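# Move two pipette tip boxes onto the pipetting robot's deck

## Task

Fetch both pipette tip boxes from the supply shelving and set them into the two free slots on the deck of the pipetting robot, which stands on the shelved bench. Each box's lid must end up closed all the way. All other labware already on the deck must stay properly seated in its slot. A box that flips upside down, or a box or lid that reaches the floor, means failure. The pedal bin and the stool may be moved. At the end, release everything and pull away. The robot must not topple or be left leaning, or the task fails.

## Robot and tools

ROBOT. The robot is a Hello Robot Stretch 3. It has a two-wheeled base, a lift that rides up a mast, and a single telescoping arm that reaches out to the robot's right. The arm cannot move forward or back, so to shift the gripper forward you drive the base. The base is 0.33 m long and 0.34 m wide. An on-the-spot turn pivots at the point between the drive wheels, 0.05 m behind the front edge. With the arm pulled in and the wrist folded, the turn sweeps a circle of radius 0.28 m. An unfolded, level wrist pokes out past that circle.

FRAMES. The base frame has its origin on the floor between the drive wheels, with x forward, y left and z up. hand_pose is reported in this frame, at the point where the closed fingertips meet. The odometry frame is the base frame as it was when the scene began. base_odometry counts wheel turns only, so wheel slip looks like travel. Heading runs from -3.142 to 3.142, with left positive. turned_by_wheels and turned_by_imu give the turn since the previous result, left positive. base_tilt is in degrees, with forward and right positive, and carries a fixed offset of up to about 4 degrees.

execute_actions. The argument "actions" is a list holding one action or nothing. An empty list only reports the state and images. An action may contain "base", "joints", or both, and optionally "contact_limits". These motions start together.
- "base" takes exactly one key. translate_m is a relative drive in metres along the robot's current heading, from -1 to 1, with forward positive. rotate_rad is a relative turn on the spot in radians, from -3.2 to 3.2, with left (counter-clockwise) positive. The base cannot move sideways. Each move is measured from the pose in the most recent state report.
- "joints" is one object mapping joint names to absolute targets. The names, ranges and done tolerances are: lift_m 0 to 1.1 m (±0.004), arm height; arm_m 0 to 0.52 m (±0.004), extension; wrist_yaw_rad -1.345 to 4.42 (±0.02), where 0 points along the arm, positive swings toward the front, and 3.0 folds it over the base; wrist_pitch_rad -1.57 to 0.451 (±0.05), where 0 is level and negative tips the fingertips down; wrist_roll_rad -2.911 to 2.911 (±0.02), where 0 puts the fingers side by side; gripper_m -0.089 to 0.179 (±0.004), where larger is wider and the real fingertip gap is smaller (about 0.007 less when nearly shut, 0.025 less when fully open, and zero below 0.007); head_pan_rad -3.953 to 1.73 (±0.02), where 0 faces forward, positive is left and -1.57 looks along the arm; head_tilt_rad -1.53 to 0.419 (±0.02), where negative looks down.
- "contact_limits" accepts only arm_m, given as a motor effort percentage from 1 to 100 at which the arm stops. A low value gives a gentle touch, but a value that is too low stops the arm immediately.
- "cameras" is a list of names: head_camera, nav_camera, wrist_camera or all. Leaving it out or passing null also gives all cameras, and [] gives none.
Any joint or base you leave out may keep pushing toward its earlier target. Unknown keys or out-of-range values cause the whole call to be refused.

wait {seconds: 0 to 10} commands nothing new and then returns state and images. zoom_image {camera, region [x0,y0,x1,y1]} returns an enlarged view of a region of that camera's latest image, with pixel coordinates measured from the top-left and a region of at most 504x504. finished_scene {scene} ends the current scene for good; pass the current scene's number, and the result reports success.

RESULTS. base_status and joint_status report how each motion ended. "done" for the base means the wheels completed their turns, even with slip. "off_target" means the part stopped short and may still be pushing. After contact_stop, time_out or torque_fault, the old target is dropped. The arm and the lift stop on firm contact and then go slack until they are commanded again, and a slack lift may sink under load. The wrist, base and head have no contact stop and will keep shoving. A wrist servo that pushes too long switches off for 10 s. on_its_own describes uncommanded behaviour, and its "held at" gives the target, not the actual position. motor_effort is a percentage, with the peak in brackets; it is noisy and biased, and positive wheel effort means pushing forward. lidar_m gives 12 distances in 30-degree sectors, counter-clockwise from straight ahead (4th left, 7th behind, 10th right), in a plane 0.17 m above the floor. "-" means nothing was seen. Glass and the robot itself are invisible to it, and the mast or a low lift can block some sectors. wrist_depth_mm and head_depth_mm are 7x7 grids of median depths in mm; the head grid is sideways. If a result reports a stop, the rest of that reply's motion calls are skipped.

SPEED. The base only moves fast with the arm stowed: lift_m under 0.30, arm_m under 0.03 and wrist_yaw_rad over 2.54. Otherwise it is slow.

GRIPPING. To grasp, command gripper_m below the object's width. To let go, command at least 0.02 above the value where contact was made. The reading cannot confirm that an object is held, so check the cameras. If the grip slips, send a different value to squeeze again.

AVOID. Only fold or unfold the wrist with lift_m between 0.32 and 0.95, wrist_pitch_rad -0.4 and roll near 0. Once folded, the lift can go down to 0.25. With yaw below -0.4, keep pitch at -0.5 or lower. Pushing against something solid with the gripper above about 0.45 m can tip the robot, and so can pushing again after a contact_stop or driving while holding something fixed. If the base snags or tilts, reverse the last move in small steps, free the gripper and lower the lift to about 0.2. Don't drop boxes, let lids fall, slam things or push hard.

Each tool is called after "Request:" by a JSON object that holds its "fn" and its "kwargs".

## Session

Request:
{"fn": "execute_actions", "kwargs": {"actions": []}}

Scene clock: 0.00 s.
base_odometry: x=+0.000 y=+0.000 heading=+0.000 (m, m, rad; odometry frame)
turned_by_wheels: +0.000 (rad since the last result)
turned_by_imu: +0.000 (rad since the last result)
base_tilt: forward=+0.0 right=-1.3 (deg)
lidar_m: 2.30 1.49 1.17 1.73 2.23 1.43 1.82 2.16 1.49 1.56 2.22 2.14
head_depth_mm: 1762 2513 2528 2560 2592 2598 2099 / 1938 2663 2685 2716 2761 2734 2107 / 1917 2775 2899 2915 2947 2922 2126 / 1904 2913 3022 3049 3038 2920 2138 / 1887 2599 2622 2595 2547 2531 2163 / 1856 2310 2262 2245 2241 2198 2089 / 1840 2040 2004 1418 1429 1436 1421
base_status: not commanded
joint_positions: lift_m=+0.510 arm_m=+0.003 wrist_yaw_rad=+3.058 wrist_pitch_rad=-0.612 wrist_roll_rad=-0.001 gripper_m=+0.037 head_pan_rad=+0.017 head_tilt_rad=-0.010
joint_status: not commanded
motor_effort: left_wheel=+0 right_wheel=+0 lift_m=+36 arm_m=-1 wrist_yaw_rad=+0 wrist_pitch_rad=+5 wrist_roll_rad=+0 gripper_m=+0 head_pan_rad=+0 head_tilt_rad=+3 (%)
hand_pose: x=-0.0049 y=+0.0473 z=+0.4821 quat_wxyz=(+0.241, +0.682, +0.185, +0.665) (m; base frame)
wrist_depth_mm: - - - - - - - / - - - - - - - / - - - - - - - / 951 935 925 908 941 941 921 / 810 799 806 788 812 795 793 / 701 704 719 697 - 700 692 / 632 625 - - 620 622 616
pictures: head_camera (sideways: a quarter turn clockwise sets it upright), nav_camera (sideways: a quarter turn counterclockwise sets it upright), wrist_camera
Images, in order (width x height): head_camera 896x504, nav_camera 672x504, wrist_camera 644x364.

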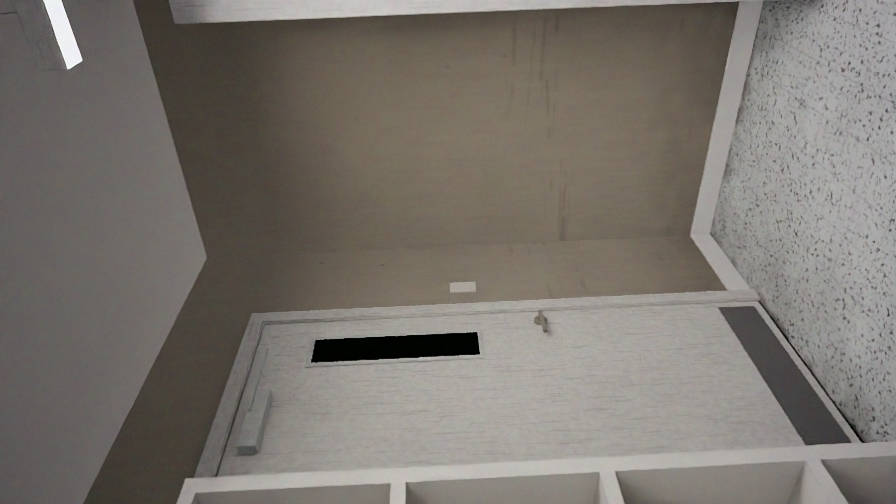

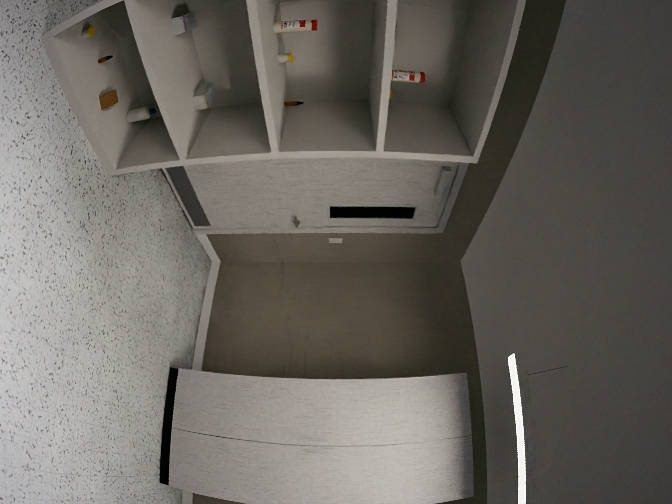

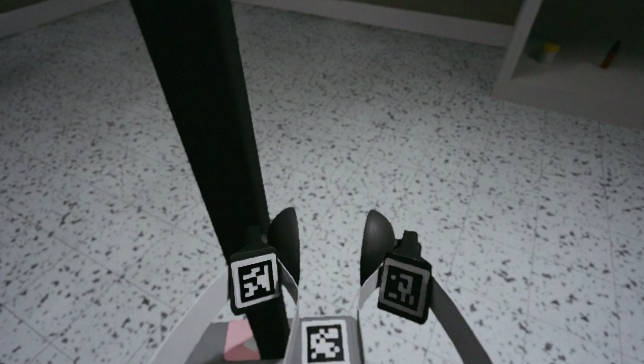

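Request:
{"fn": "execute_actions", "kwargs": {"actions": [{"joints":{"head_pan_rad":0.85,"head_tilt_rad":-0.5}}], "cameras": ["head_camera","nav_camera"]}}

Request:
{"fn": "execute_actions", "kwargs": {"actions": [{"joints":{"head_pan_rad":-2.2,"head_tilt_rad":-0.4}}], "cameras": ["head_camera","nav_camera"]}}

Scene clock: 10.50 s.
base_odometry: x=+0.000 y=+0.000 heading=+0.000 (m, m, rad; odometry frame)
turned_by_wheels: +0.000 (rad since the last result)
turned_by_imu: -0.001 (rad since the last result)
base_tilt: forward=+0.0 right=-1.3 (deg)
lidar_m: 2.29 1.49 1.17 1.72 2.22 1.42 1.82 2.16 1.50 1.55 2.22 2.14
head_depth_mm: 1479 1580 1738 1697 1815 1540 1267 / 1456 1571 1756 1655 1851 1548 1276 / 1429 1539 1726 1608 1887 1566 1285 / 1401 1519 1671 1624 1890 1579 1297 / 1372 1477 1286 1752 1907 1590 1305 / 1341 1489 1633 1800 1962 1601 1312 / 1357 1464 1605 1769 1929 1633 1325
base_status: not commanded
joint_positions: lift_m=+0.510 arm_m=+0.003 wrist_yaw_rad=+3.058 wrist_pitch_rad=-0.612 wrist_roll_rad=-0.001 gripper_m=+0.037 head_pan_rad=+0.843 head_tilt_rad=-0.493
joint_status: all done
motor_effort: left_wheel=+0(0) right_wheel=+0(0) lift_m=+36(36) arm_m=-1(1) wrist_yaw_rad=+0(0) wrist_pitch_rad=+5(5) wrist_roll_rad=+0(0) gripper_m=+0(0) head_pan_rad=+5(58) head_tilt_rad=-4(40) (%)
hand_pose: x=-0.0049 y=+0.0473 z=+0.4821 quat_wxyz=(+0.241, +0.682, +0.185, +0.665) (m; base frame)
wrist_depth_mm: - - - - - - - / - - - - - - - / - - - - - - - / 937 930 930 934 935 906 914 / 809 814 797 795 824 781 793 / 706 708 720 709 - 699 695 / 628 632 - - 621 620 618
pictures: head_camera (sideways: a quarter turn clockwise sets it upright), nav_camera (sideways: a quarter turn counterclockwise sets it upright)
Images, in order (width x height): head_camera 896x504, nav_camera 672x504.

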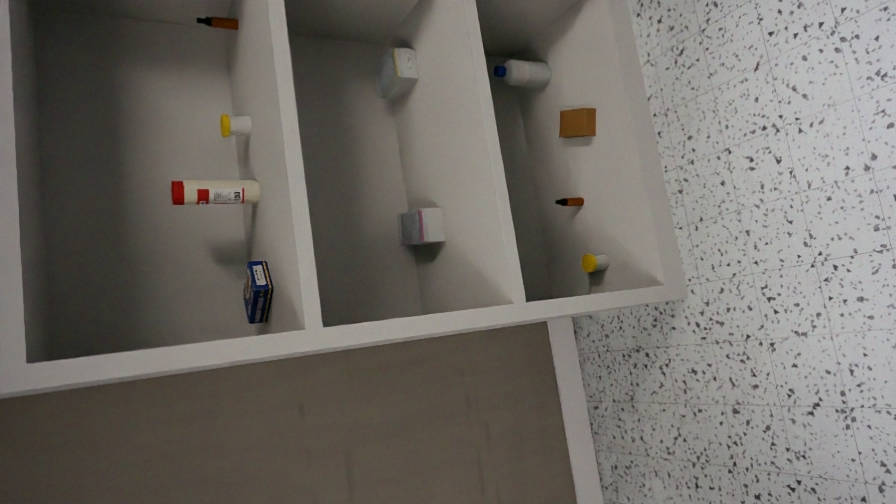

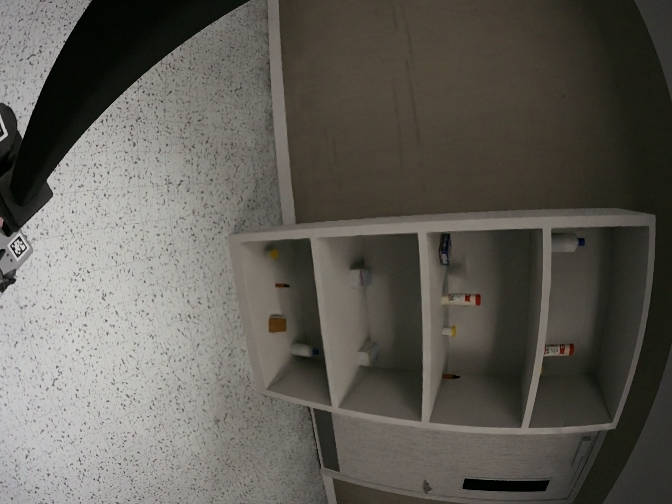

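Scene clock: 12.50 s.
base_odometry: x=+0.000 y=+0.000 heading=+0.000 (m, m, rad; odometry frame)
turned_by_wheels: +0.000 (rad since the last result)
turned_by_imu: +0.000 (rad since the last result)
base_tilt: forward=+0.0 right=-1.3 (deg)
lidar_m: 2.30 1.49 1.17 1.72 2.22 1.42 1.82 2.16 1.50 1.56 2.21 2.14
head_depth_mm: 1854 1997 2169 2357 2176 1675 1336 / 1835 1976 2147 2343 2203 1675 1358 / 1783 1967 2066 1688 1941 1698 1363 / 1518 1720 1588 1619 1789 1716 1373 / 1503 1911 1583 1599 1772 1732 1381 / 1490 1915 1980 1590 1740 1735 1396 / 1482 1889 1977 1576 1737 1761 1401
base_status: not commanded
joint_positions: lift_m=+0.510 arm_m=+0.003 wrist_yaw_rad=+3.058 wrist_pitch_rad=-0.612 wrist_roll_rad=-0.001 gripper_m=+0.037 head_pan_rad=-2.193 head_tilt_rad=-0.409
joint_status: all done
motor_effort: left_wheel=+0(0) right_wheel=+0(0) lift_m=+36(35) arm_m=-1(1) wrist_yaw_rad=+0(0) wrist_pitch_rad=+5(5) wrist_roll_rad=+0(0) gripper_m=-1(0) head_pan_rad=-5(59) head_tilt_rad=+6(21) (%)
hand_pose: x=-0.0049 y=+0.0473 z=+0.4821 quat_wxyz=(+0.241, +0.682, +0.185, +0.665) (m; base frame)
wrist_depth_mm: - - - - - - - / - - - - - - - / - - - - - - - / 940 927 917 926 929 941 915 / 810 806 798 793 806 790 793 / 703 692 723 699 - 703 704 / 621 622 - - 618 618 613
pictures: head_camera (sideways: a quarter turn clockwise sets it upright), nav_camera (sideways: a quarter turn counterclockwise sets it upright)
Images, in order (width x height): head_camera 896x504, nav_camera 672x504.

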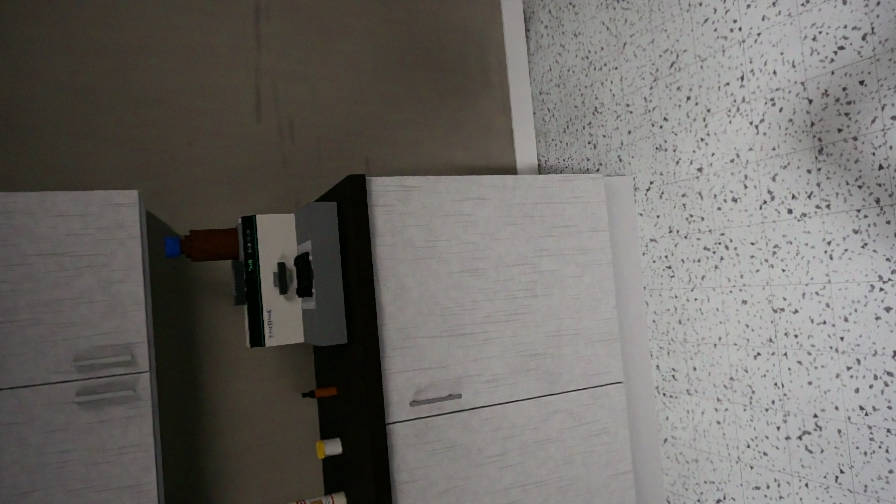

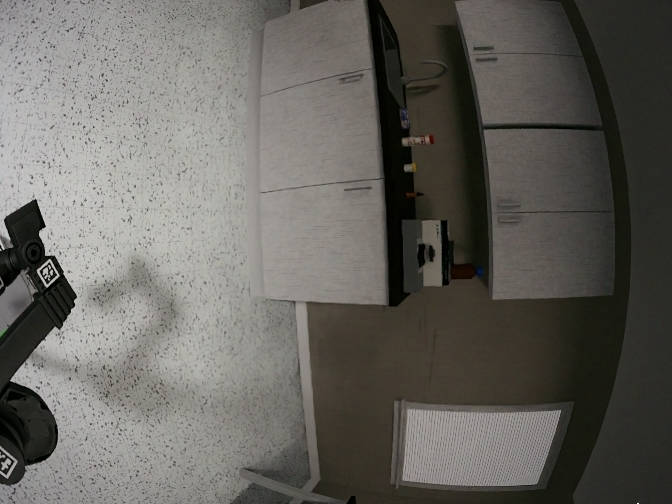

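Request:
{"fn": "execute_actions", "kwargs": {"actions": [{"joints":{"head_pan_rad":-3.65,"head_tilt_rad":-0.4}}], "cameras": ["head_camera","nav_camera"]}}

Scene clock: 18.30 s.
base_odometry: x=+0.000 y=+0.000 heading=+0.000 (m, m, rad; odometry frame)
turned_by_wheels: +0.000 (rad since the last result)
turned_by_imu: -0.001 (rad since the last result)
base_tilt: forward=+0.0 right=-1.3 (deg)
lidar_m: 2.30 1.49 1.17 1.73 2.23 1.43 1.82 2.16 1.49 1.55 2.22 2.14
head_depth_mm: 1843 1973 2152 2341 2191 1664 1346 / 1854 1992 2154 2300 2111 1680 1350 / 1842 1959 2113 1677 2224 1698 1364 / 1863 1938 1725 1679 2193 1708 1375 / 1869 1945 2109 1708 2153 1721 1384 / 1873 1831 2118 1737 2307 1749 1397 / 1883 1960 2169 1743 2360 1762 1399
base_status: not commanded
joint_positions: lift_m=+0.510 arm_m=+0.003 wrist_yaw_rad=+3.058 wrist_pitch_rad=-0.612 wrist_roll_rad=-0.001 gripper_m=+0.037 head_pan_rad=-3.643 head_tilt_rad=-0.409
joint_status: all done
motor_effort: left_wheel=+0(0) right_wheel=+0(1) lift_m=+36(36) arm_m=-1(1) wrist_yaw_rad=+0(0) wrist_pitch_rad=+5(5) wrist_roll_rad=+0(0) gripper_m=+0(0) head_pan_rad=-5(57) head_tilt_rad=+5(5) (%)
hand_pose: x=-0.0049 y=+0.0473 z=+0.4821 quat_wxyz=(+0.241, +0.682, +0.185, +0.665) (m; base frame)
wrist_depth_mm: - - - - - - - / - - - - - - - / - - - - - - - / 946 945 928 918 948 916 925 / 810 815 808 799 826 802 783 / 704 705 727 696 - 688 698 / 634 634 - - 606 620 618
pictures: head_camera (sideways: a quarter turn clockwise sets it upright), nav_camera (sideways: a quarter turn counterclockwise sets it upright)
Images, in order (width x height): head_camera 896x504, nav_camera 672x504.

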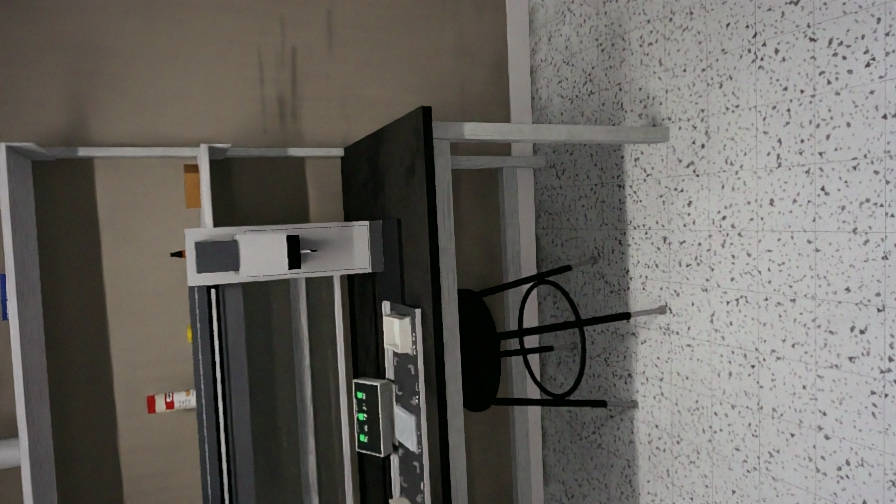

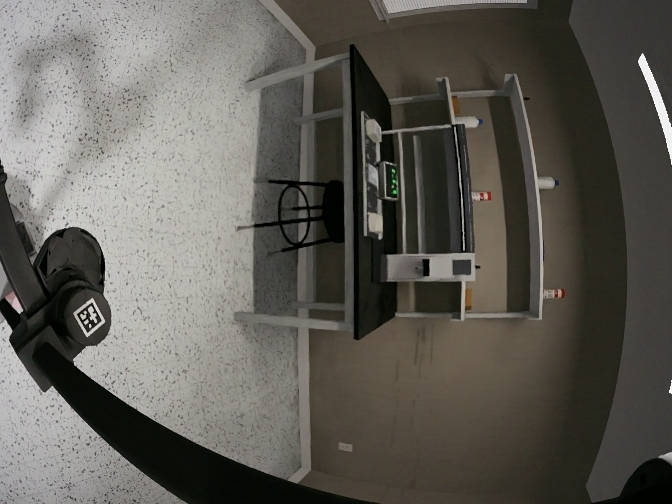

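Request:
{"fn": "execute_actions", "kwargs": {"actions": [{"base":{"rotate_rad":0.645},"joints":{"lift_m":0.285,"wrist_pitch_rad":-0.4,"head_pan_rad":-1.57,"head_tilt_rad":-0.75}}], "cameras": []}}

Request:
{"fn": "execute_actions", "kwargs": {"actions": [{"base":{"translate_m":0.82}}], "cameras": []}}

Request:
{"fn": "execute_actions", "kwargs": {"actions": [{"base":{"rotate_rad":2.015}}], "cameras": []}}

Request:
{"fn": "execute_actions", "kwargs": {"actions": [{"joints":{"lift_m":0.7}}]}}

Scene clock: 39.83 s.
base_odometry: x=+0.000 y=+0.000 heading=+0.645 (m, m, rad; odometry frame)
turned_by_wheels: +0.645 (rad since the last result)
turned_by_imu: +0.634 (rad since the last result)
base_tilt: forward=+0.0 right=-1.3 (deg)
lidar_m: 1.46 1.17 1.80 1.43 1.43 1.82 1.51 1.49 1.63 2.17 2.14 1.49
head_depth_mm: 2726 2982 2404 1863 1535 1301 1134 / 2714 3003 2414 1893 1556 1317 1138 / 2572 2920 2447 1915 1563 1325 1151 / 2485 2394 2466 1933 1575 1331 1159 / 2362 2522 2482 1968 1598 1345 1163 / 2211 2147 2331 1979 1602 1355 1167 / 1796 2002 2281 2003 1628 1365 1180
base_status: done
joint_positions: lift_m=+0.285 arm_m=+0.003 wrist_yaw_rad=+3.058 wrist_pitch_rad=-0.423 wrist_roll_rad=-0.001 gripper_m=+0.037 head_pan_rad=-1.577 head_tilt_rad=-0.741
joint_status: all done
motor_effort: left_wheel=-3(7) right_wheel=+3(8) lift_m=+30(32) arm_m=-1(1) wrist_yaw_rad=+0(0) wrist_pitch_rad=+10(12) wrist_roll_rad=+0(0) gripper_m=+0(0) head_pan_rad=+5(59) head_tilt_rad=-6(37) (%)
hand_pose: x=-0.0026 y=+0.0751 z=+0.2968 quat_wxyz=(+0.177, +0.696, +0.120, +0.685) (m; base frame)
wrist_depth_mm: - - - - - - - / - - - - - - - / - - - - - - - / 783 789 800 782 796 788 799 / 629 627 - 641 664 626 632 / 531 531 - 549 - 532 524 / 472 - - - 450 457 457
pictures: none
No camera images: the call's "cameras" was empty. Leave "cameras" out to get every camera's image.

Scene clock: 44.33 s.
base_odometry: x=+0.655 y=+0.493 heading=+0.645 (m, m, rad; odometry frame)
turned_by_wheels: +0.000 (rad since the last result)
turned_by_imu: +0.002 (rad since the last result)
base_tilt: forward=+0.0 right=-1.3 (deg)
lidar_m: 0.83 0.61 0.48 1.50 1.81 2.07 2.27 2.25 2.29 1.85 2.08 0.74
head_depth_mm: 2482 2353 2383 1861 1538 1307 1134 / 2347 2416 2418 1904 1550 1316 1139 / 1808 2066 2299 1906 1568 1327 1151 / 1719 1965 2229 1936 1572 1340 1157 / 1658 1867 2136 1958 1601 1351 1166 / 1587 1802 2278 1990 1615 1356 1167 / 1833 2123 2357 2004 1624 1358 1178
base_status: done
joint_positions: lift_m=+0.285 arm_m=+0.003 wrist_yaw_rad=+3.058 wrist_pitch_rad=-0.423 wrist_roll_rad=-0.001 gripper_m=+0.037 head_pan_rad=-1.577 head_tilt_rad=-0.741
joint_status: not commanded
motor_effort: left_wheel=-3(8) right_wheel=+3(11) lift_m=+30(30) arm_m=-1(1) wrist_yaw_rad=+0(0) wrist_pitch_rad=+10(10) wrist_roll_rad=+0(0) gripper_m=+0(0) head_pan_rad=+5(5) head_tilt_rad=-7(6) (%)
hand_pose: x=-0.0026 y=+0.0751 z=+0.2968 quat_wxyz=(+0.177, +0.696, +0.120, +0.685) (m; base frame)
wrist_depth_mm: - - - - - - 433 / - - - - - - 497 / - - - - - 525 582 / 777 784 774 783 779 574 615 / 629 639 - 638 657 564 517 / 527 534 - 550 - 531 464 / 472 - - - 450 459 449
pictures: none
No camera images: the call's "cameras" was empty. Leave "cameras" out to get every camera's image.

Scene clock: 46.90 s.
base_odometry: x=+0.655 y=+0.493 heading=+2.660 (m, m, rad; odometry frame)
turned_by_wheels: +2.015 (rad since the last result)
turned_by_imu: +1.976 (rad since the last result)
base_tilt: forward=+0.0 right=-1.3 (deg)
lidar_m: 1.80 1.81 2.31 2.24 2.35 1.88 1.85 0.74 0.83 0.66 0.48 1.34
head_depth_mm: 731 749 544 1027 894 1156 1114 / 578 652 552 1039 904 1161 1123 / 733 739 560 1016 911 1167 1128 / 735 787 567 1029 923 1181 1132 / 734 707 576 1067 927 1027 1138 / 735 770 583 719 815 887 1169 / 636 622 569 557 672 1369 1177
base_status: done
joint_positions: lift_m=+0.285 arm_m=+0.003 wrist_yaw_rad=+3.058 wrist_pitch_rad=-0.423 wrist_roll_rad=-0.001 gripper_m=+0.037 head_pan_rad=-1.577 head_tilt_rad=-0.741
joint_status: not commanded
motor_effort: left_wheel=-3(10) right_wheel=+3(14) lift_m=+29(29) arm_m=-2(1) wrist_yaw_rad=+0(0) wrist_pitch_rad=+10(10) wrist_roll_rad=+0(0) gripper_m=+0(1) head_pan_rad=+5(5) head_tilt_rad=-7(7) (%)
hand_pose: x=-0.0026 y=+0.0751 z=+0.2969 quat_wxyz=(+0.177, +0.696, +0.120, +0.685) (m; base frame)
wrist_depth_mm: - - - - - - - / - - - - - - - / - - - - - - - / 794 791 779 799 785 782 792 / 640 642 - 629 657 638 635 / 526 534 - 547 - 535 536 / 469 - - - 452 456 458
pictures: none
No camera images: the call's "cameras" was empty. Leave "cameras" out to get every camera's image.

Scene clock: 51.50 s.
base_odometry: x=+0.655 y=+0.493 heading=+2.660 (m, m, rad; odometry frame)
turned_by_wheels: +0.000 (rad since the last result)
turned_by_imu: -0.001 (rad since the last result)
base_tilt: forward=+0.0 right=-1.3 (deg)
lidar_m: 1.81 1.81 2.31 2.25 2.34 1.88 1.85 0.74 0.83 0.66 0.48 1.34
head_depth_mm: 732 751 544 1027 896 1160 - / 577 652 552 1038 904 1157 - / 733 738 559 1014 913 1170 - / 734 792 567 1029 922 1177 - / 734 706 576 1069 930 1026 1143 / 736 768 584 718 814 888 1172 / 635 622 568 558 673 1367 1181
base_status: not commanded
joint_positions: lift_m=+0.700 arm_m=+0.003 wrist_yaw_rad=+3.058 wrist_pitch_rad=-0.422 wrist_roll_rad=-0.001 gripper_m=+0.037 head_pan_rad=-1.577 head_tilt_rad=-0.741
joint_status: all done
motor_effort: left_wheel=-2(2) right_wheel=+3(3) lift_m=+42(45) arm_m=-1(1) wrist_yaw_rad=+0(0) wrist_pitch_rad=+10(10) wrist_roll_rad=+0(0) gripper_m=+0(1) head_pan_rad=+5(5) head_tilt_rad=-6(6) (%)
hand_pose: x=-0.0026 y=+0.0751 z=+0.7115 quat_wxyz=(+0.177, +0.696, +0.120, +0.685) (m; base frame)
wrist_depth_mm: - - - - - - - / - - - - - - - / - - - - - - - / - - - - - - - / - - - - - - - / - - - - - - - / 931 912 - 919 904 951 931
pictures: head_camera (sideways: a quarter turn clockwise sets it upright), nav_camera (sideways: a quarter turn counterclockwise sets it upright), wrist_camera
Images, in order (width x height): head_camera 896x504, nav_camera 672x504, wrist_camera 644x364.

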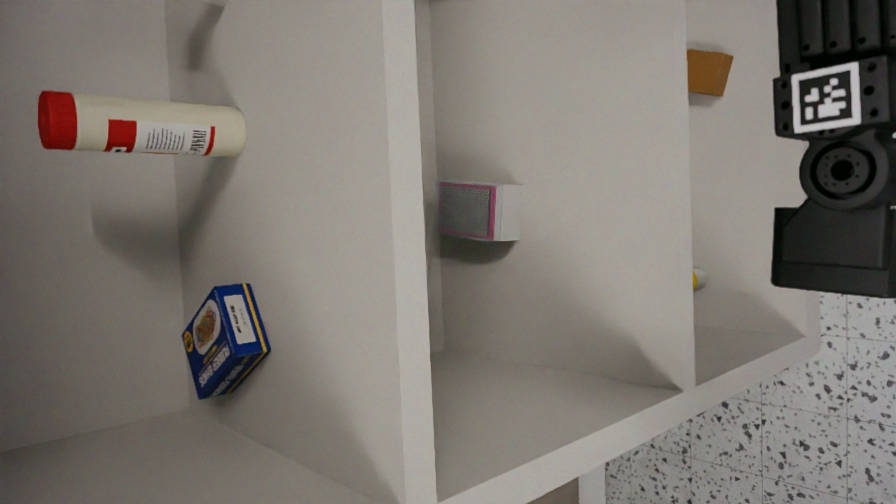

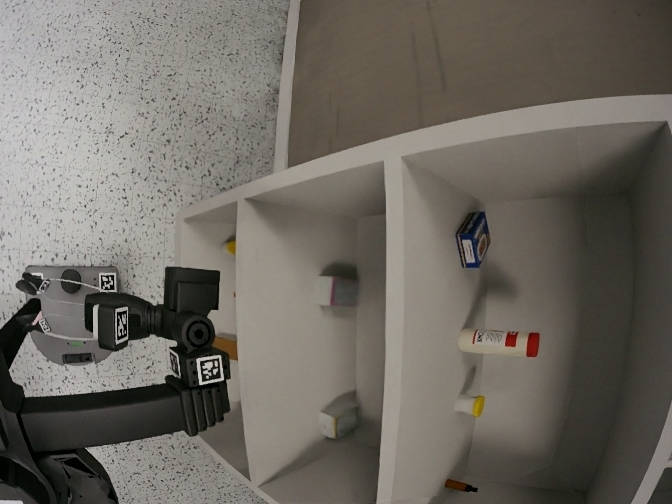

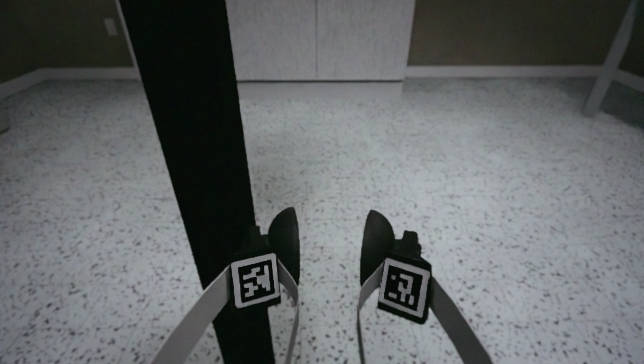

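Request:
{"fn": "execute_actions", "kwargs": {"actions": [{"joints":{"wrist_yaw_rad":0,"gripper_m":0.145}}], "cameras": []}}

Request:
{"fn": "execute_actions", "kwargs": {"actions": [{"joints":{"wrist_pitch_rad":-0.79,"arm_m":0.3}}], "cameras": ["head_camera","wrist_camera"]}}

Scene clock: 60.00 s.
base_odometry: x=+0.655 y=+0.493 heading=+2.660 (m, m, rad; odometry frame)
turned_by_wheels: +0.000 (rad since the last result)
turned_by_imu: -0.001 (rad since the last result)
base_tilt: forward=+0.0 right=-1.3 (deg)
lidar_m: 1.81 1.80 2.30 2.25 2.36 1.88 1.86 0.74 0.83 0.66 0.48 1.34
head_depth_mm: 733 748 544 1026 896 1153 - / 577 651 551 1039 905 1159 - / 734 739 559 1015 911 818 - / 734 788 568 1030 919 1176 1132 / 736 705 575 1069 929 1028 1138 / 734 770 585 719 815 891 1172 / 637 623 569 558 675 1363 1179
base_status: not commanded
joint_positions: lift_m=+0.700 arm_m=+0.003 wrist_yaw_rad=+0.003 wrist_pitch_rad=-0.422 wrist_roll_rad=-0.001 gripper_m=+0.145 head_pan_rad=-1.577 head_tilt_rad=-0.741
joint_status: all done
motor_effort: left_wheel=-2(2) right_wheel=+3(3) lift_m=+42(43) arm_m=-1(1) wrist_yaw_rad=-4(5) wrist_pitch_rad=+10(10) wrist_roll_rad=+0(0) gripper_m=+1(84) head_pan_rad=+5(5) head_tilt_rad=-7(7) (%)
hand_pose: x=-0.0210 y=-0.3719 z=+0.7115 quat_wxyz=(+0.692, +0.149, -0.691, -0.148) (m; base frame)
wrist_depth_mm: 301 414 594 595 586 574 565 / 302 422 635 647 632 623 605 / 305 426 690 679 677 676 639 / 305 425 561 532 563 565 523 / 308 381 452 452 454 471 456 / 309 - 379 378 381 - 380 / 608 336 337 327 327 318 328
pictures: none
No camera images: the call's "cameras" was empty. Leave "cameras" out to get every camera's image.

Scene clock: 63.40 s.
base_odometry: x=+0.655 y=+0.493 heading=+2.660 (m, m, rad; odometry frame)
turned_by_wheels: +0.000 (rad since the last result)
turned_by_imu: +0.000 (rad since the last result)
base_tilt: forward=+0.0 right=-1.3 (deg)
lidar_m: 1.81 1.81 2.32 2.24 2.36 1.88 1.85 0.74 0.83 0.67 0.48 1.34
head_depth_mm: 732 748 544 1026 916 - - / 577 650 551 498 886 1161 1119 / 733 737 559 498 877 1173 1123 / 734 789 567 1044 898 1182 1132 / 735 705 575 1064 929 1026 1139 / 735 769 583 718 818 887 1170 / 637 621 568 558 672 1363 1176
base_status: not commanded
joint_positions: lift_m=+0.700 arm_m=+0.300 wrist_yaw_rad=+0.001 wrist_pitch_rad=-0.797 wrist_roll_rad=-0.001 gripper_m=+0.145 head_pan_rad=-1.577 head_tilt_rad=-0.741
joint_status: all done
motor_effort: left_wheel=-3(2) right_wheel=+3(3) lift_m=+42(43) arm_m=+2(4) wrist_yaw_rad=-1(3) wrist_pitch_rad=+3(13) wrist_roll_rad=+0(0) gripper_m=+1(0) head_pan_rad=+5(5) head_tilt_rad=-6(6) (%)
hand_pose: x=-0.0214 y=-0.6065 z=+0.6384 quat_wxyz=(+0.652, +0.275, -0.651, -0.274) (m; base frame)
wrist_depth_mm: 290 368 374 366 359 353 348 / 294 397 406 398 395 396 387 / 295 364 366 281 356 361 359 / 299 330 327 269 314 322 319 / 288 300 294 294 291 298 289 / 271 - 267 268 267 - 263 / 248 247 246 244 244 239 241
pictures: head_camera (sideways: a quarter turn clockwise sets it upright), wrist_camera
Images, in order (width x height): head_camera 896x504, wrist_camera 644x364.

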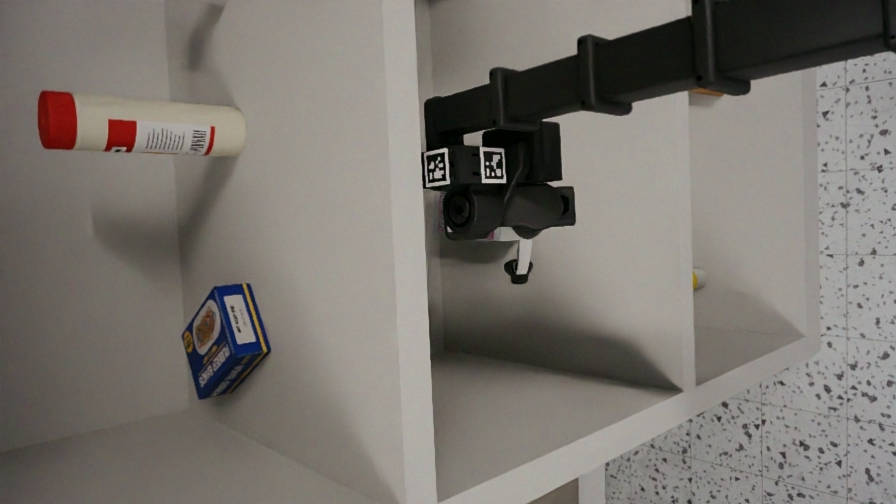

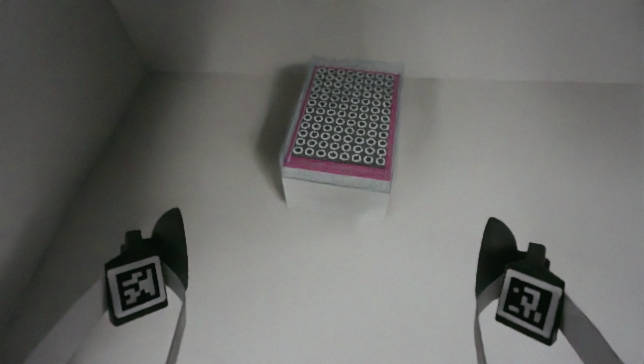

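Request:
{"fn": "execute_actions", "kwargs": {"actions": [{"base":{"translate_m":0.01},"joints":{"wrist_yaw_rad":-0.17,"arm_m":0.44,"lift_m":0.69}}], "cameras": ["wrist_camera"]}}

Scene clock: 76.17 s.
base_odometry: x=+0.646 y=+0.497 heading=+2.660 (m, m, rad; odometry frame)
turned_by_wheels: +0.000 (rad since the last result)
turned_by_imu: -0.001 (rad since the last result)
base_tilt: forward=+0.0 right=-1.3 (deg)
lidar_m: 1.80 1.79 2.31 2.24 2.35 1.89 1.86 0.75 0.84 0.67 0.48 1.34
head_depth_mm: 733 749 544 1023 898 - - / 576 640 551 498 883 1162 1117 / 733 776 559 958 911 1169 1126 / 732 788 567 1033 921 1178 1130 / 734 701 574 1063 928 982 1139 / 735 740 584 687 779 894 1172 / 608 596 551 542 724 1365 1184
base_status: done
joint_positions: lift_m=+0.690 arm_m=+0.440 wrist_yaw_rad=-0.169 wrist_pitch_rad=-0.797 wrist_roll_rad=-0.001 gripper_m=+0.145 head_pan_rad=-1.577 head_tilt_rad=-0.741
joint_status: all done
motor_effort: left_wheel=-2(4) right_wheel=+3(8) lift_m=+29(40) arm_m=+2(4) wrist_yaw_rad=-2(5) wrist_pitch_rad=+3(4) wrist_roll_rad=+0(0) gripper_m=+1(1) head_pan_rad=+5(5) head_tilt_rad=-5(7) (%)
hand_pose: x=-0.0487 y=-0.7440 z=+0.6287 quat_wxyz=(+0.627, +0.219, -0.672, -0.329) (m; base frame)
wrist_depth_mm: 199 205 212 218 226 233 243 / 228 234 244 251 262 272 283 / 263 273 284 296 312 327 330 / 306 309 313 237 312 311 306 / 286 290 278 209 279 285 278 / 260 - 254 191 250 - 253 / 238 238 229 175 231 230 231
pictures: wrist_camera
Images, in order (width x height): wrist_camera 644x364.

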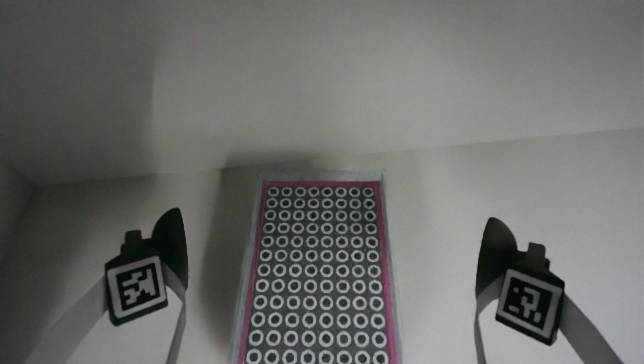

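Request:
{"fn": "execute_actions", "kwargs": {"actions": [{"base":{"translate_m":0.015},"joints":{"wrist_yaw_rad":-0.215}}], "cameras": []}}

Request:
{"fn": "execute_actions", "kwargs": {"actions": [{"joints":{"lift_m":0.644}}], "cameras": ["wrist_camera"]}}

Scene clock: 90.13 s.
base_odometry: x=+0.633 y=+0.504 heading=+2.659 (m, m, rad; odometry frame)
turned_by_wheels: +0.000 (rad since the last result)
turned_by_imu: -0.001 (rad since the last result)
base_tilt: forward=+0.0 right=-1.3 (deg)
lidar_m: 1.81 1.78 2.31 2.24 2.35 1.91 1.88 0.76 0.84 0.67 0.47 1.34
head_depth_mm: 734 747 544 1023 897 - - / 579 637 551 498 883 1162 1117 / 734 777 559 727 910 1167 1126 / 734 788 567 1042 922 1176 1136 / 733 699 575 1039 927 933 1137 / 722 737 583 641 726 1270 1168 / 568 555 538 531 1501 1372 1178
base_status: done
joint_positions: lift_m=+0.690 arm_m=+0.440 wrist_yaw_rad=-0.213 wrist_pitch_rad=-0.797 wrist_roll_rad=-0.001 gripper_m=+0.145 head_pan_rad=-1.577 head_tilt_rad=-0.741
joint_status: all done
motor_effort: left_wheel=-2(4) right_wheel=+2(9) lift_m=+29(29) arm_m=+2(2) wrist_yaw_rad=-3(4) wrist_pitch_rad=+3(3) wrist_roll_rad=+0(0) gripper_m=+0(1) head_pan_rad=+5(5) head_tilt_rad=-6(6) (%)
hand_pose: x=-0.0557 y=-0.7427 z=+0.6287 quat_wxyz=(+0.619, +0.204, -0.676, -0.342) (m; base frame)
wrist_depth_mm: 196 202 210 221 232 243 255 / 221 232 242 255 270 285 302 / 255 267 283 302 321 332 340 / 301 307 313 237 311 310 310 / 285 290 282 209 275 285 279 / 258 - 257 190 248 - 254 / 239 236 236 175 226 229 232
pictures: none
No camera images: the call's "cameras" was empty. Leave "cameras" out to get every camera's image.

Scene clock: 91.37 s.
base_odometry: x=+0.633 y=+0.504 heading=+2.659 (m, m, rad; odometry frame)
turned_by_wheels: +0.000 (rad since the last result)
turned_by_imu: +0.000 (rad since the last result)
base_tilt: forward=+0.0 right=-1.3 (deg)
lidar_m: 1.81 1.78 2.31 2.25 2.35 1.91 1.88 0.76 0.85 0.67 0.47 1.34
head_depth_mm: 733 747 543 1026 898 1161 - / 581 637 551 1004 896 1162 1122 / 735 777 558 499 913 1169 1127 / 734 789 566 1043 919 1184 1136 / 735 698 573 1037 931 934 1143 / 721 738 583 641 727 1274 1172 / 568 555 538 530 1461 1366 1182
base_status: not commanded
joint_positions: lift_m=+0.644 arm_m=+0.440 wrist_yaw_rad=-0.213 wrist_pitch_rad=-0.797 wrist_roll_rad=-0.001 gripper_m=+0.145 head_pan_rad=-1.577 head_tilt_rad=-0.741
joint_status: all done
motor_effort: left_wheel=-2(2) right_wheel=+2(2) lift_m=+30(30) arm_m=+2(2) wrist_yaw_rad=-3(3) wrist_pitch_rad=+3(3) wrist_roll_rad=+0(0) gripper_m=+0(0) head_pan_rad=+4(5) head_tilt_rad=-6(6) (%)
hand_pose: x=-0.0557 y=-0.7427 z=+0.5827 quat_wxyz=(+0.619, +0.204, -0.676, -0.342) (m; base frame)
wrist_depth_mm: 196 203 211 222 232 242 258 / 223 230 242 255 268 285 303 / 255 267 276 281 285 283 282 / 258 257 251 175 244 253 252 / 233 237 227 157 163 232 226 / 212 - 207 144 146 - 208 / 195 194 187 133 134 188 190
pictures: wrist_camera
Images, in order (width x height): wrist_camera 644x364.

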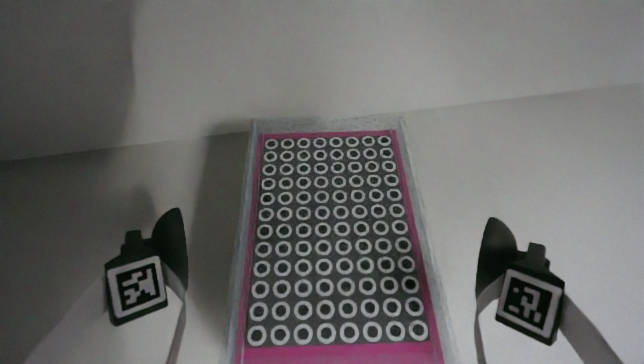

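Request:
{"fn": "execute_actions", "kwargs": {"actions": [{"joints":{"gripper_m":0.05}}], "cameras": []}}

Request:
{"fn": "execute_actions", "kwargs": {"actions": [{"joints":{"lift_m":0.69}}], "cameras": ["wrist_camera"]}}

Request:
{"fn": "execute_actions", "kwargs": {"actions": [{"base":{"translate_m":-0.2},"joints":{"arm_m":0.24,"wrist_yaw_rad":0}}], "cameras": []}}

Request:
{"fn": "execute_actions", "kwargs": {"actions": [{"joints":{"lift_m":0.611}}], "cameras": ["wrist_camera","head_camera"]}}

Scene clock: 105.50 s.
base_odometry: x=+0.633 y=+0.504 heading=+2.659 (m, m, rad; odometry frame)
turned_by_wheels: +0.000 (rad since the last result)
turned_by_imu: -0.001 (rad since the last result)
base_tilt: forward=+0.0 right=-1.3 (deg)
lidar_m: 1.81 1.78 2.31 2.24 2.36 1.90 1.87 0.76 0.85 0.67 0.47 1.34
head_depth_mm: 732 749 543 1027 897 1161 - / 579 638 552 1004 895 1161 1119 / 735 777 559 499 915 1168 1127 / 734 788 567 1054 920 1178 1134 / 735 700 574 1036 929 936 1138 / 723 738 582 641 728 1274 1172 / 569 554 539 530 1458 1368 1176
base_status: not commanded
joint_positions: lift_m=+0.644 arm_m=+0.440 wrist_yaw_rad=-0.214 wrist_pitch_rad=-0.797 wrist_roll_rad=-0.001 gripper_m=+0.051 head_pan_rad=-1.577 head_tilt_rad=-0.741
joint_status: all done
motor_effort: left_wheel=-3(2) right_wheel=+4(4) lift_m=+30(30) arm_m=+2(2) wrist_yaw_rad=-1(3) wrist_pitch_rad=+3(3) wrist_roll_rad=+0(0) gripper_m=-15(91) head_pan_rad=+5(5) head_tilt_rad=-6(6) (%)
hand_pose: x=-0.0560 y=-0.7426 z=+0.5827 quat_wxyz=(+0.619, +0.204, -0.677, -0.343) (m; base frame)
wrist_depth_mm: 196 203 213 221 232 244 256 / 221 230 242 255 270 286 301 / 255 267 275 280 285 282 282 / 258 258 251 175 243 252 252 / 233 233 163 157 160 229 227 / 211 215 146 144 145 209 207 / 193 193 164 132 134 188 190
pictures: none
No camera images: the call's "cameras" was empty. Leave "cameras" out to get every camera's image.

Scene clock: 106.73 s.
base_odometry: x=+0.633 y=+0.504 heading=+2.659 (m, m, rad; odometry frame)
turned_by_wheels: +0.000 (rad since the last result)
turned_by_imu: +0.000 (rad since the last result)
base_tilt: forward=+0.0 right=-1.3 (deg)
lidar_m: 1.81 1.78 2.31 2.24 2.36 1.91 1.88 0.76 0.85 0.67 0.47 1.34
head_depth_mm: 733 750 544 1029 897 - - / 579 637 550 499 887 1166 1118 / 734 777 560 958 913 1170 1123 / 734 789 567 1029 923 1180 1132 / 735 699 575 1038 928 933 1141 / 722 737 582 642 727 1270 1168 / 568 556 539 530 1454 1368 1183
base_status: not commanded
joint_positions: lift_m=+0.690 arm_m=+0.440 wrist_yaw_rad=-0.214 wrist_pitch_rad=-0.799 wrist_roll_rad=-0.001 gripper_m=+0.051 head_pan_rad=-1.577 head_tilt_rad=-0.741
joint_status: all done
motor_effort: left_wheel=-3(3) right_wheel=+3(4) lift_m=+43(45) arm_m=+2(2) wrist_yaw_rad=-1(2) wrist_pitch_rad=+4(4) wrist_roll_rad=+0(0) gripper_m=-16(16) head_pan_rad=+5(5) head_tilt_rad=-5(6) (%)
hand_pose: x=-0.0559 y=-0.7424 z=+0.6281 quat_wxyz=(+0.619, +0.204, -0.677, -0.343) (m; base frame)
wrist_depth_mm: 197 203 212 222 231 244 256 / 222 232 243 255 270 284 303 / 256 268 284 301 321 328 340 / 302 307 313 235 310 308 309 / 283 284 282 209 274 278 277 / 258 262 253 189 221 256 252 / 238 237 232 174 184 230 232
pictures: wrist_camera
Images, in order (width x height): wrist_camera 644x364.

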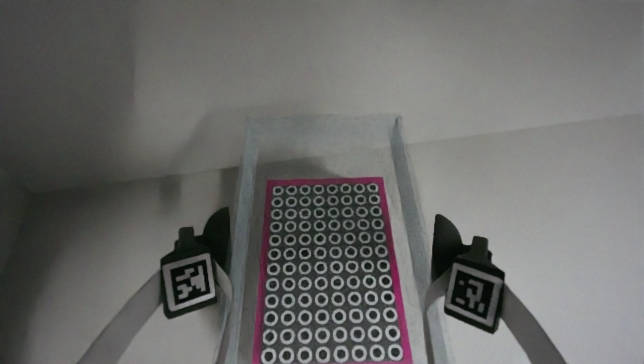

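Scene clock: 110.20 s.
base_odometry: x=+0.810 y=+0.412 heading=+2.659 (m, m, rad; odometry frame)
turned_by_wheels: +0.000 (rad since the last result)
turned_by_imu: +0.000 (rad since the last result)
base_tilt: forward=+0.0 right=-1.3 (deg)
lidar_m: 1.98 2.42 2.32 2.25 2.23 1.71 1.68 0.60 0.62 0.67 0.58 1.33
head_depth_mm: 729 749 543 967 909 - - / 727 723 552 1054 - 1166 1117 / 729 739 559 1075 - 1174 1125 / 728 751 568 1056 913 1175 1130 / 694 654 576 964 928 1189 1139 / 731 784 584 1049 937 1190 1141 / 730 790 592 934 922 921 1152
base_status: done
joint_positions: lift_m=+0.690 arm_m=+0.240 wrist_yaw_rad=-0.001 wrist_pitch_rad=-0.799 wrist_roll_rad=-0.001 gripper_m=+0.051 head_pan_rad=-1.577 head_tilt_rad=-0.741
joint_status: all done
motor_effort: left_wheel=-2(7) right_wheel=+2(4) lift_m=+42(42) arm_m=-4(3) wrist_yaw_rad=+2(5) wrist_pitch_rad=+4(4) wrist_roll_rad=+0(0) gripper_m=-16(16) head_pan_rad=+5(5) head_tilt_rad=-6(6) (%)
hand_pose: x=-0.0217 y=-0.5467 z=+0.6280 quat_wxyz=(+0.652, +0.275, -0.651, -0.276) (m; base frame)
wrist_depth_mm: 443 418 425 430 422 416 346 / 408 300 380 401 400 393 305 / 355 307 347 350 350 348 310 / 321 316 315 312 310 309 306 / 283 284 290 280 281 279 278 / 260 263 256 257 255 257 253 / 237 236 235 235 234 231 232
pictures: none
No camera images: the call's "cameras" was empty. Leave "cameras" out to get every camera's image.

Scene clock: 111.77 s.
base_odometry: x=+0.810 y=+0.412 heading=+2.659 (m, m, rad; odometry frame)
turned_by_wheels: +0.000 (rad since the last result)
turned_by_imu: +0.000 (rad since the last result)
base_tilt: forward=+0.0 right=-1.3 (deg)
lidar_m: 1.97 2.43 2.31 2.25 2.24 1.70 1.68 0.60 0.62 0.67 0.58 1.33
head_depth_mm: 729 749 544 968 896 814 - / 729 723 552 1037 951 1188 1120 / 729 738 559 1046 - 1175 1125 / 730 750 568 1054 944 1177 1132 / 695 653 575 961 929 1182 1136 / 730 784 583 1050 939 1189 1147 / 730 788 593 932 921 924 1152
base_status: not commanded
joint_positions: lift_m=+0.611 arm_m=+0.240 wrist_yaw_rad=-0.001 wrist_pitch_rad=-0.799 wrist_roll_rad=-0.001 gripper_m=+0.051 head_pan_rad=-1.577 head_tilt_rad=-0.741
joint_status: all done
motor_effort: left_wheel=-2(2) right_wheel=+3(3) lift_m=+30(39) arm_m=-4(4) wrist_yaw_rad=+1(1) wrist_pitch_rad=+4(4) wrist_roll_rad=+0(0) gripper_m=-16(15) head_pan_rad=+5(5) head_tilt_rad=-6(6) (%)
hand_pose: x=-0.0217 y=-0.5466 z=+0.5494 quat_wxyz=(+0.652, +0.275, -0.651, -0.276) (m; base frame)
wrist_depth_mm: 231 230 311 320 314 314 295 / 267 261 275 272 272 271 268 / 244 243 243 240 240 237 237 / 217 216 215 214 213 212 211 / 195 195 197 193 192 192 191 / 178 180 176 177 176 176 173 / 163 163 162 162 161 158 159
pictures: head_camera (sideways: a quarter turn clockwise sets it upright), wrist_camera
Images, in order (width x height): head_camera 896x504, wrist_camera 644x364.

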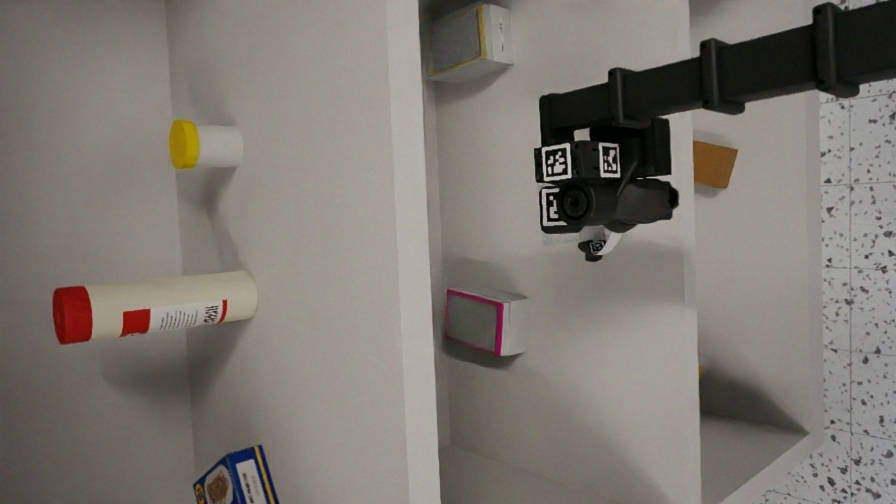

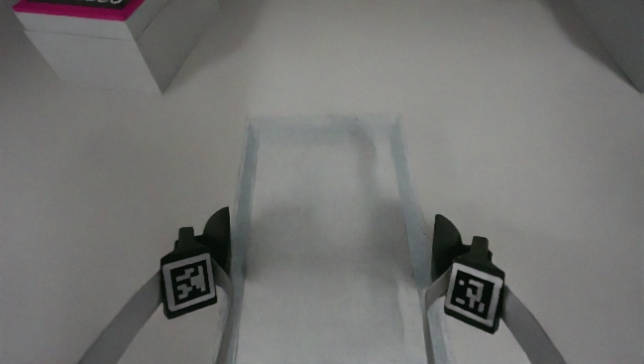

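Request:
{"fn": "execute_actions", "kwargs": {"actions": [{"joints":{"gripper_m":0.145,"lift_m":0.607}}], "cameras": []}}

Request:
{"fn": "execute_actions", "kwargs": {"actions": [{"joints":{"lift_m":0.68}}], "cameras": []}}

Request:
{"fn": "execute_actions", "kwargs": {"actions": [{"base":{"translate_m":0.2},"joints":{"arm_m":0.45,"wrist_yaw_rad":-0.215}}], "cameras": []}}

Request:
{"fn": "execute_actions", "kwargs": {"actions": [{"joints":{"lift_m":0.628}}], "cameras": ["wrist_camera"]}}

Scene clock: 120.90 s.
base_odometry: x=+0.810 y=+0.412 heading=+2.659 (m, m, rad; odometry frame)
turned_by_wheels: +0.000 (rad since the last result)
turned_by_imu: -0.001 (rad since the last result)
base_tilt: forward=+0.0 right=-1.3 (deg)
lidar_m: 1.97 2.42 2.31 2.25 2.23 1.70 1.68 0.60 0.62 0.67 0.59 1.33
head_depth_mm: 728 747 544 969 896 816 - / 730 723 552 1035 953 1183 1118 / 728 738 559 1048 - 1183 1125 / 730 750 566 1053 942 1178 1132 / 692 654 575 960 931 1184 1138 / 730 786 583 1048 938 1193 1140 / 730 788 592 933 926 922 1156
base_status: not commanded
joint_positions: lift_m=+0.608 arm_m=+0.240 wrist_yaw_rad=-0.001 wrist_pitch_rad=-0.796 wrist_roll_rad=-0.002 gripper_m=+0.145 head_pan_rad=-1.577 head_tilt_rad=-0.741
joint_status: lift_m contact_stop (moved -0.003 of -0.004); the others done
on_its_own: lift_m is slack since a contact_stop, until your next command for it
motor_effort: left_wheel=-2(2) right_wheel=+3(3) lift_m=+36(37) arm_m=-1(4) wrist_yaw_rad=+1(1) wrist_pitch_rad=+3(4) wrist_roll_rad=+0(1) gripper_m=+1(84) head_pan_rad=+5(5) head_tilt_rad=-6(6) (%)
hand_pose: x=-0.0218 y=-0.5469 z=+0.5470 quat_wxyz=(+0.652, +0.274, -0.651, -0.275) (m; base frame)
wrist_depth_mm: 231 233 307 314 312 311 290 / 265 261 273 270 269 268 265 / 240 240 238 238 235 235 234 / 214 213 212 212 211 210 209 / 193 196 192 191 190 192 187 / 175 - 174 174 173 - 172 / - 160 160 159 158 155 157
pictures: none
No camera images: the call's "cameras" was empty. Leave "cameras" out to get every camera's image.

not run: a stop came earlier in this reply.

not run: a stop came earlier in this reply.

not run: a stop came earlier in this reply.

Request:
{"fn": "execute_actions", "kwargs": {"actions": [{"joints":{"lift_m":0.68}}], "cameras": []}}

Request:
{"fn": "execute_actions", "kwargs": {"actions": [{"base":{"translate_m":0.2},"joints":{"arm_m":0.45,"wrist_yaw_rad":-0.215}}], "cameras": []}}

Request:
{"fn": "execute_actions", "kwargs": {"actions": [{"joints":{"lift_m":0.628}}], "cameras": ["wrist_camera"]}}

Scene clock: 135.30 s.
base_odometry: x=+0.810 y=+0.412 heading=+2.659 (m, m, rad; odometry frame)
turned_by_wheels: +0.000 (rad since the last result)
turned_by_imu: -0.001 (rad since the last result)
base_tilt: forward=+0.0 right=-1.3 (deg)
lidar_m: 1.97 2.42 2.31 2.25 2.24 1.70 1.68 0.60 0.62 0.67 0.58 1.33
head_depth_mm: 729 748 544 967 900 813 - / 728 723 551 1041 - 1163 1120 / 730 740 560 1078 - 1168 1123 / 728 749 567 1052 898 1177 1131 / 694 654 575 961 929 1183 1141 / 730 785 584 1050 937 1192 1142 / 729 789 592 934 921 923 1154
base_status: not commanded
joint_positions: lift_m=+0.680 arm_m=+0.240 wrist_yaw_rad=-0.001 wrist_pitch_rad=-0.797 wrist_roll_rad=-0.002 gripper_m=+0.145 head_pan_rad=-1.577 head_tilt_rad=-0.741
joint_status: all done
motor_effort: left_wheel=-2(3) right_wheel=+3(3) lift_m=+43(45) arm_m=-1(1) wrist_yaw_rad=+1(1) wrist_pitch_rad=+4(4) wrist_roll_rad=+0(0) gripper_m=+0(0) head_pan_rad=+5(5) head_tilt_rad=-6(7) (%)
hand_pose: x=-0.0218 y=-0.5467 z=+0.6183 quat_wxyz=(+0.652, +0.275, -0.651, -0.275) (m; base frame)
wrist_depth_mm: 432 413 418 419 419 410 335 / 390 285 368 384 380 380 303 / 345 308 333 336 337 334 311 / 304 303 301 299 299 296 297 / 274 279 271 270 270 274 267 / 248 - 248 246 246 - 243 / 228 228 227 228 225 221 223
pictures: none
No camera images: the call's "cameras" was empty. Leave "cameras" out to get every camera's image.

Scene clock: 138.70 s.
base_odometry: x=+0.633 y=+0.504 heading=+2.659 (m, m, rad; odometry frame)
turned_by_wheels: +0.000 (rad since the last result)
turned_by_imu: -0.001 (rad since the last result)
base_tilt: forward=+0.0 right=-1.3 (deg)
lidar_m: 1.81 1.78 2.31 2.24 2.34 1.91 1.88 0.76 0.85 0.67 0.47 1.34
head_depth_mm: 734 749 543 1025 898 - - / 580 641 551 498 882 1161 1115 / 733 777 560 957 912 1166 1125 / 735 790 567 1028 921 1181 1134 / 734 698 575 1037 931 930 1131 / 722 738 583 642 728 1272 1169 / 568 555 539 530 1456 1369 1175
base_status: done
joint_positions: lift_m=+0.680 arm_m=+0.450 wrist_yaw_rad=-0.214 wrist_pitch_rad=-0.797 wrist_roll_rad=-0.002 gripper_m=+0.145 head_pan_rad=-1.577 head_tilt_rad=-0.741
joint_status: all done
motor_effort: left_wheel=-2(4) right_wheel=+2(8) lift_m=+43(43) arm_m=+2(2) wrist_yaw_rad=-2(4) wrist_pitch_rad=+3(3) wrist_roll_rad=+0(0) gripper_m=+0(1) head_pan_rad=+5(5) head_tilt_rad=-6(7) (%)
hand_pose: x=-0.0559 y=-0.7526 z=+0.6183 quat_wxyz=(+0.619, +0.204, -0.676, -0.343) (m; base frame)
wrist_depth_mm: 188 192 201 210 221 231 244 / 211 219 231 243 256 271 287 / 243 256 268 286 305 319 324 / 286 292 299 300 297 297 295 / 273 279 271 197 263 272 266 / 248 - 247 180 236 - 244 / 228 227 222 165 170 219 222
pictures: none
No camera images: the call's "cameras" was empty. Leave "cameras" out to get every camera's image.

Scene clock: 140.00 s.
base_odometry: x=+0.633 y=+0.504 heading=+2.659 (m, m, rad; odometry frame)
turned_by_wheels: +0.000 (rad since the last result)
turned_by_imu: +0.000 (rad since the last result)
base_tilt: forward=+0.0 right=-1.3 (deg)
lidar_m: 1.81 1.79 2.31 2.24 2.36 1.90 1.88 0.76 0.85 0.67 0.47 1.34
head_depth_mm: 732 749 544 1026 898 1153 - / 581 640 552 1005 925 1184 1119 / 734 776 559 499 910 1169 1124 / 734 788 566 1040 922 1174 1129 / 734 698 574 1038 928 932 1136 / 721 737 583 643 728 1271 1170 / 569 556 539 530 1452 1368 1178
base_status: not commanded
joint_positions: lift_m=+0.628 arm_m=+0.450 wrist_yaw_rad=-0.214 wrist_pitch_rad=-0.797 wrist_roll_rad=-0.002 gripper_m=+0.145 head_pan_rad=-1.577 head_tilt_rad=-0.741
joint_status: all done
motor_effort: left_wheel=-2(2) right_wheel=+2(2) lift_m=+29(38) arm_m=+2(2) wrist_yaw_rad=-1(2) wrist_pitch_rad=+3(3) wrist_roll_rad=+0(0) gripper_m=+0(0) head_pan_rad=+5(5) head_tilt_rad=-6(7) (%)
hand_pose: x=-0.0559 y=-0.7526 z=+0.5667 quat_wxyz=(+0.619, +0.204, -0.676, -0.343) (m; base frame)
wrist_depth_mm: 188 193 201 211 220 231 243 / 210 219 230 243 256 270 280 / 242 253 255 179 263 261 259 / 237 237 231 155 161 233 232 / 215 219 204 140 142 215 209 / 195 - 187 127 129 - 191 / - 178 121 117 116 173 174
pictures: wrist_camera
Images, in order (width x height): wrist_camera 644x364.

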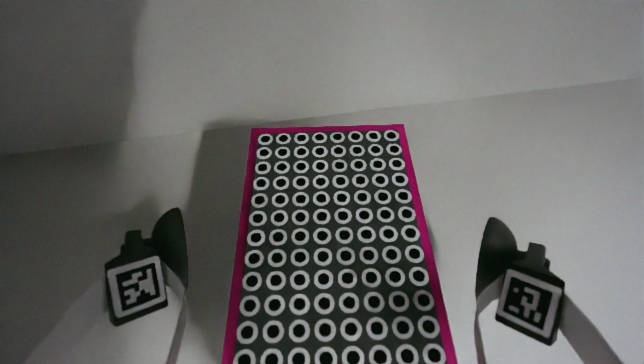

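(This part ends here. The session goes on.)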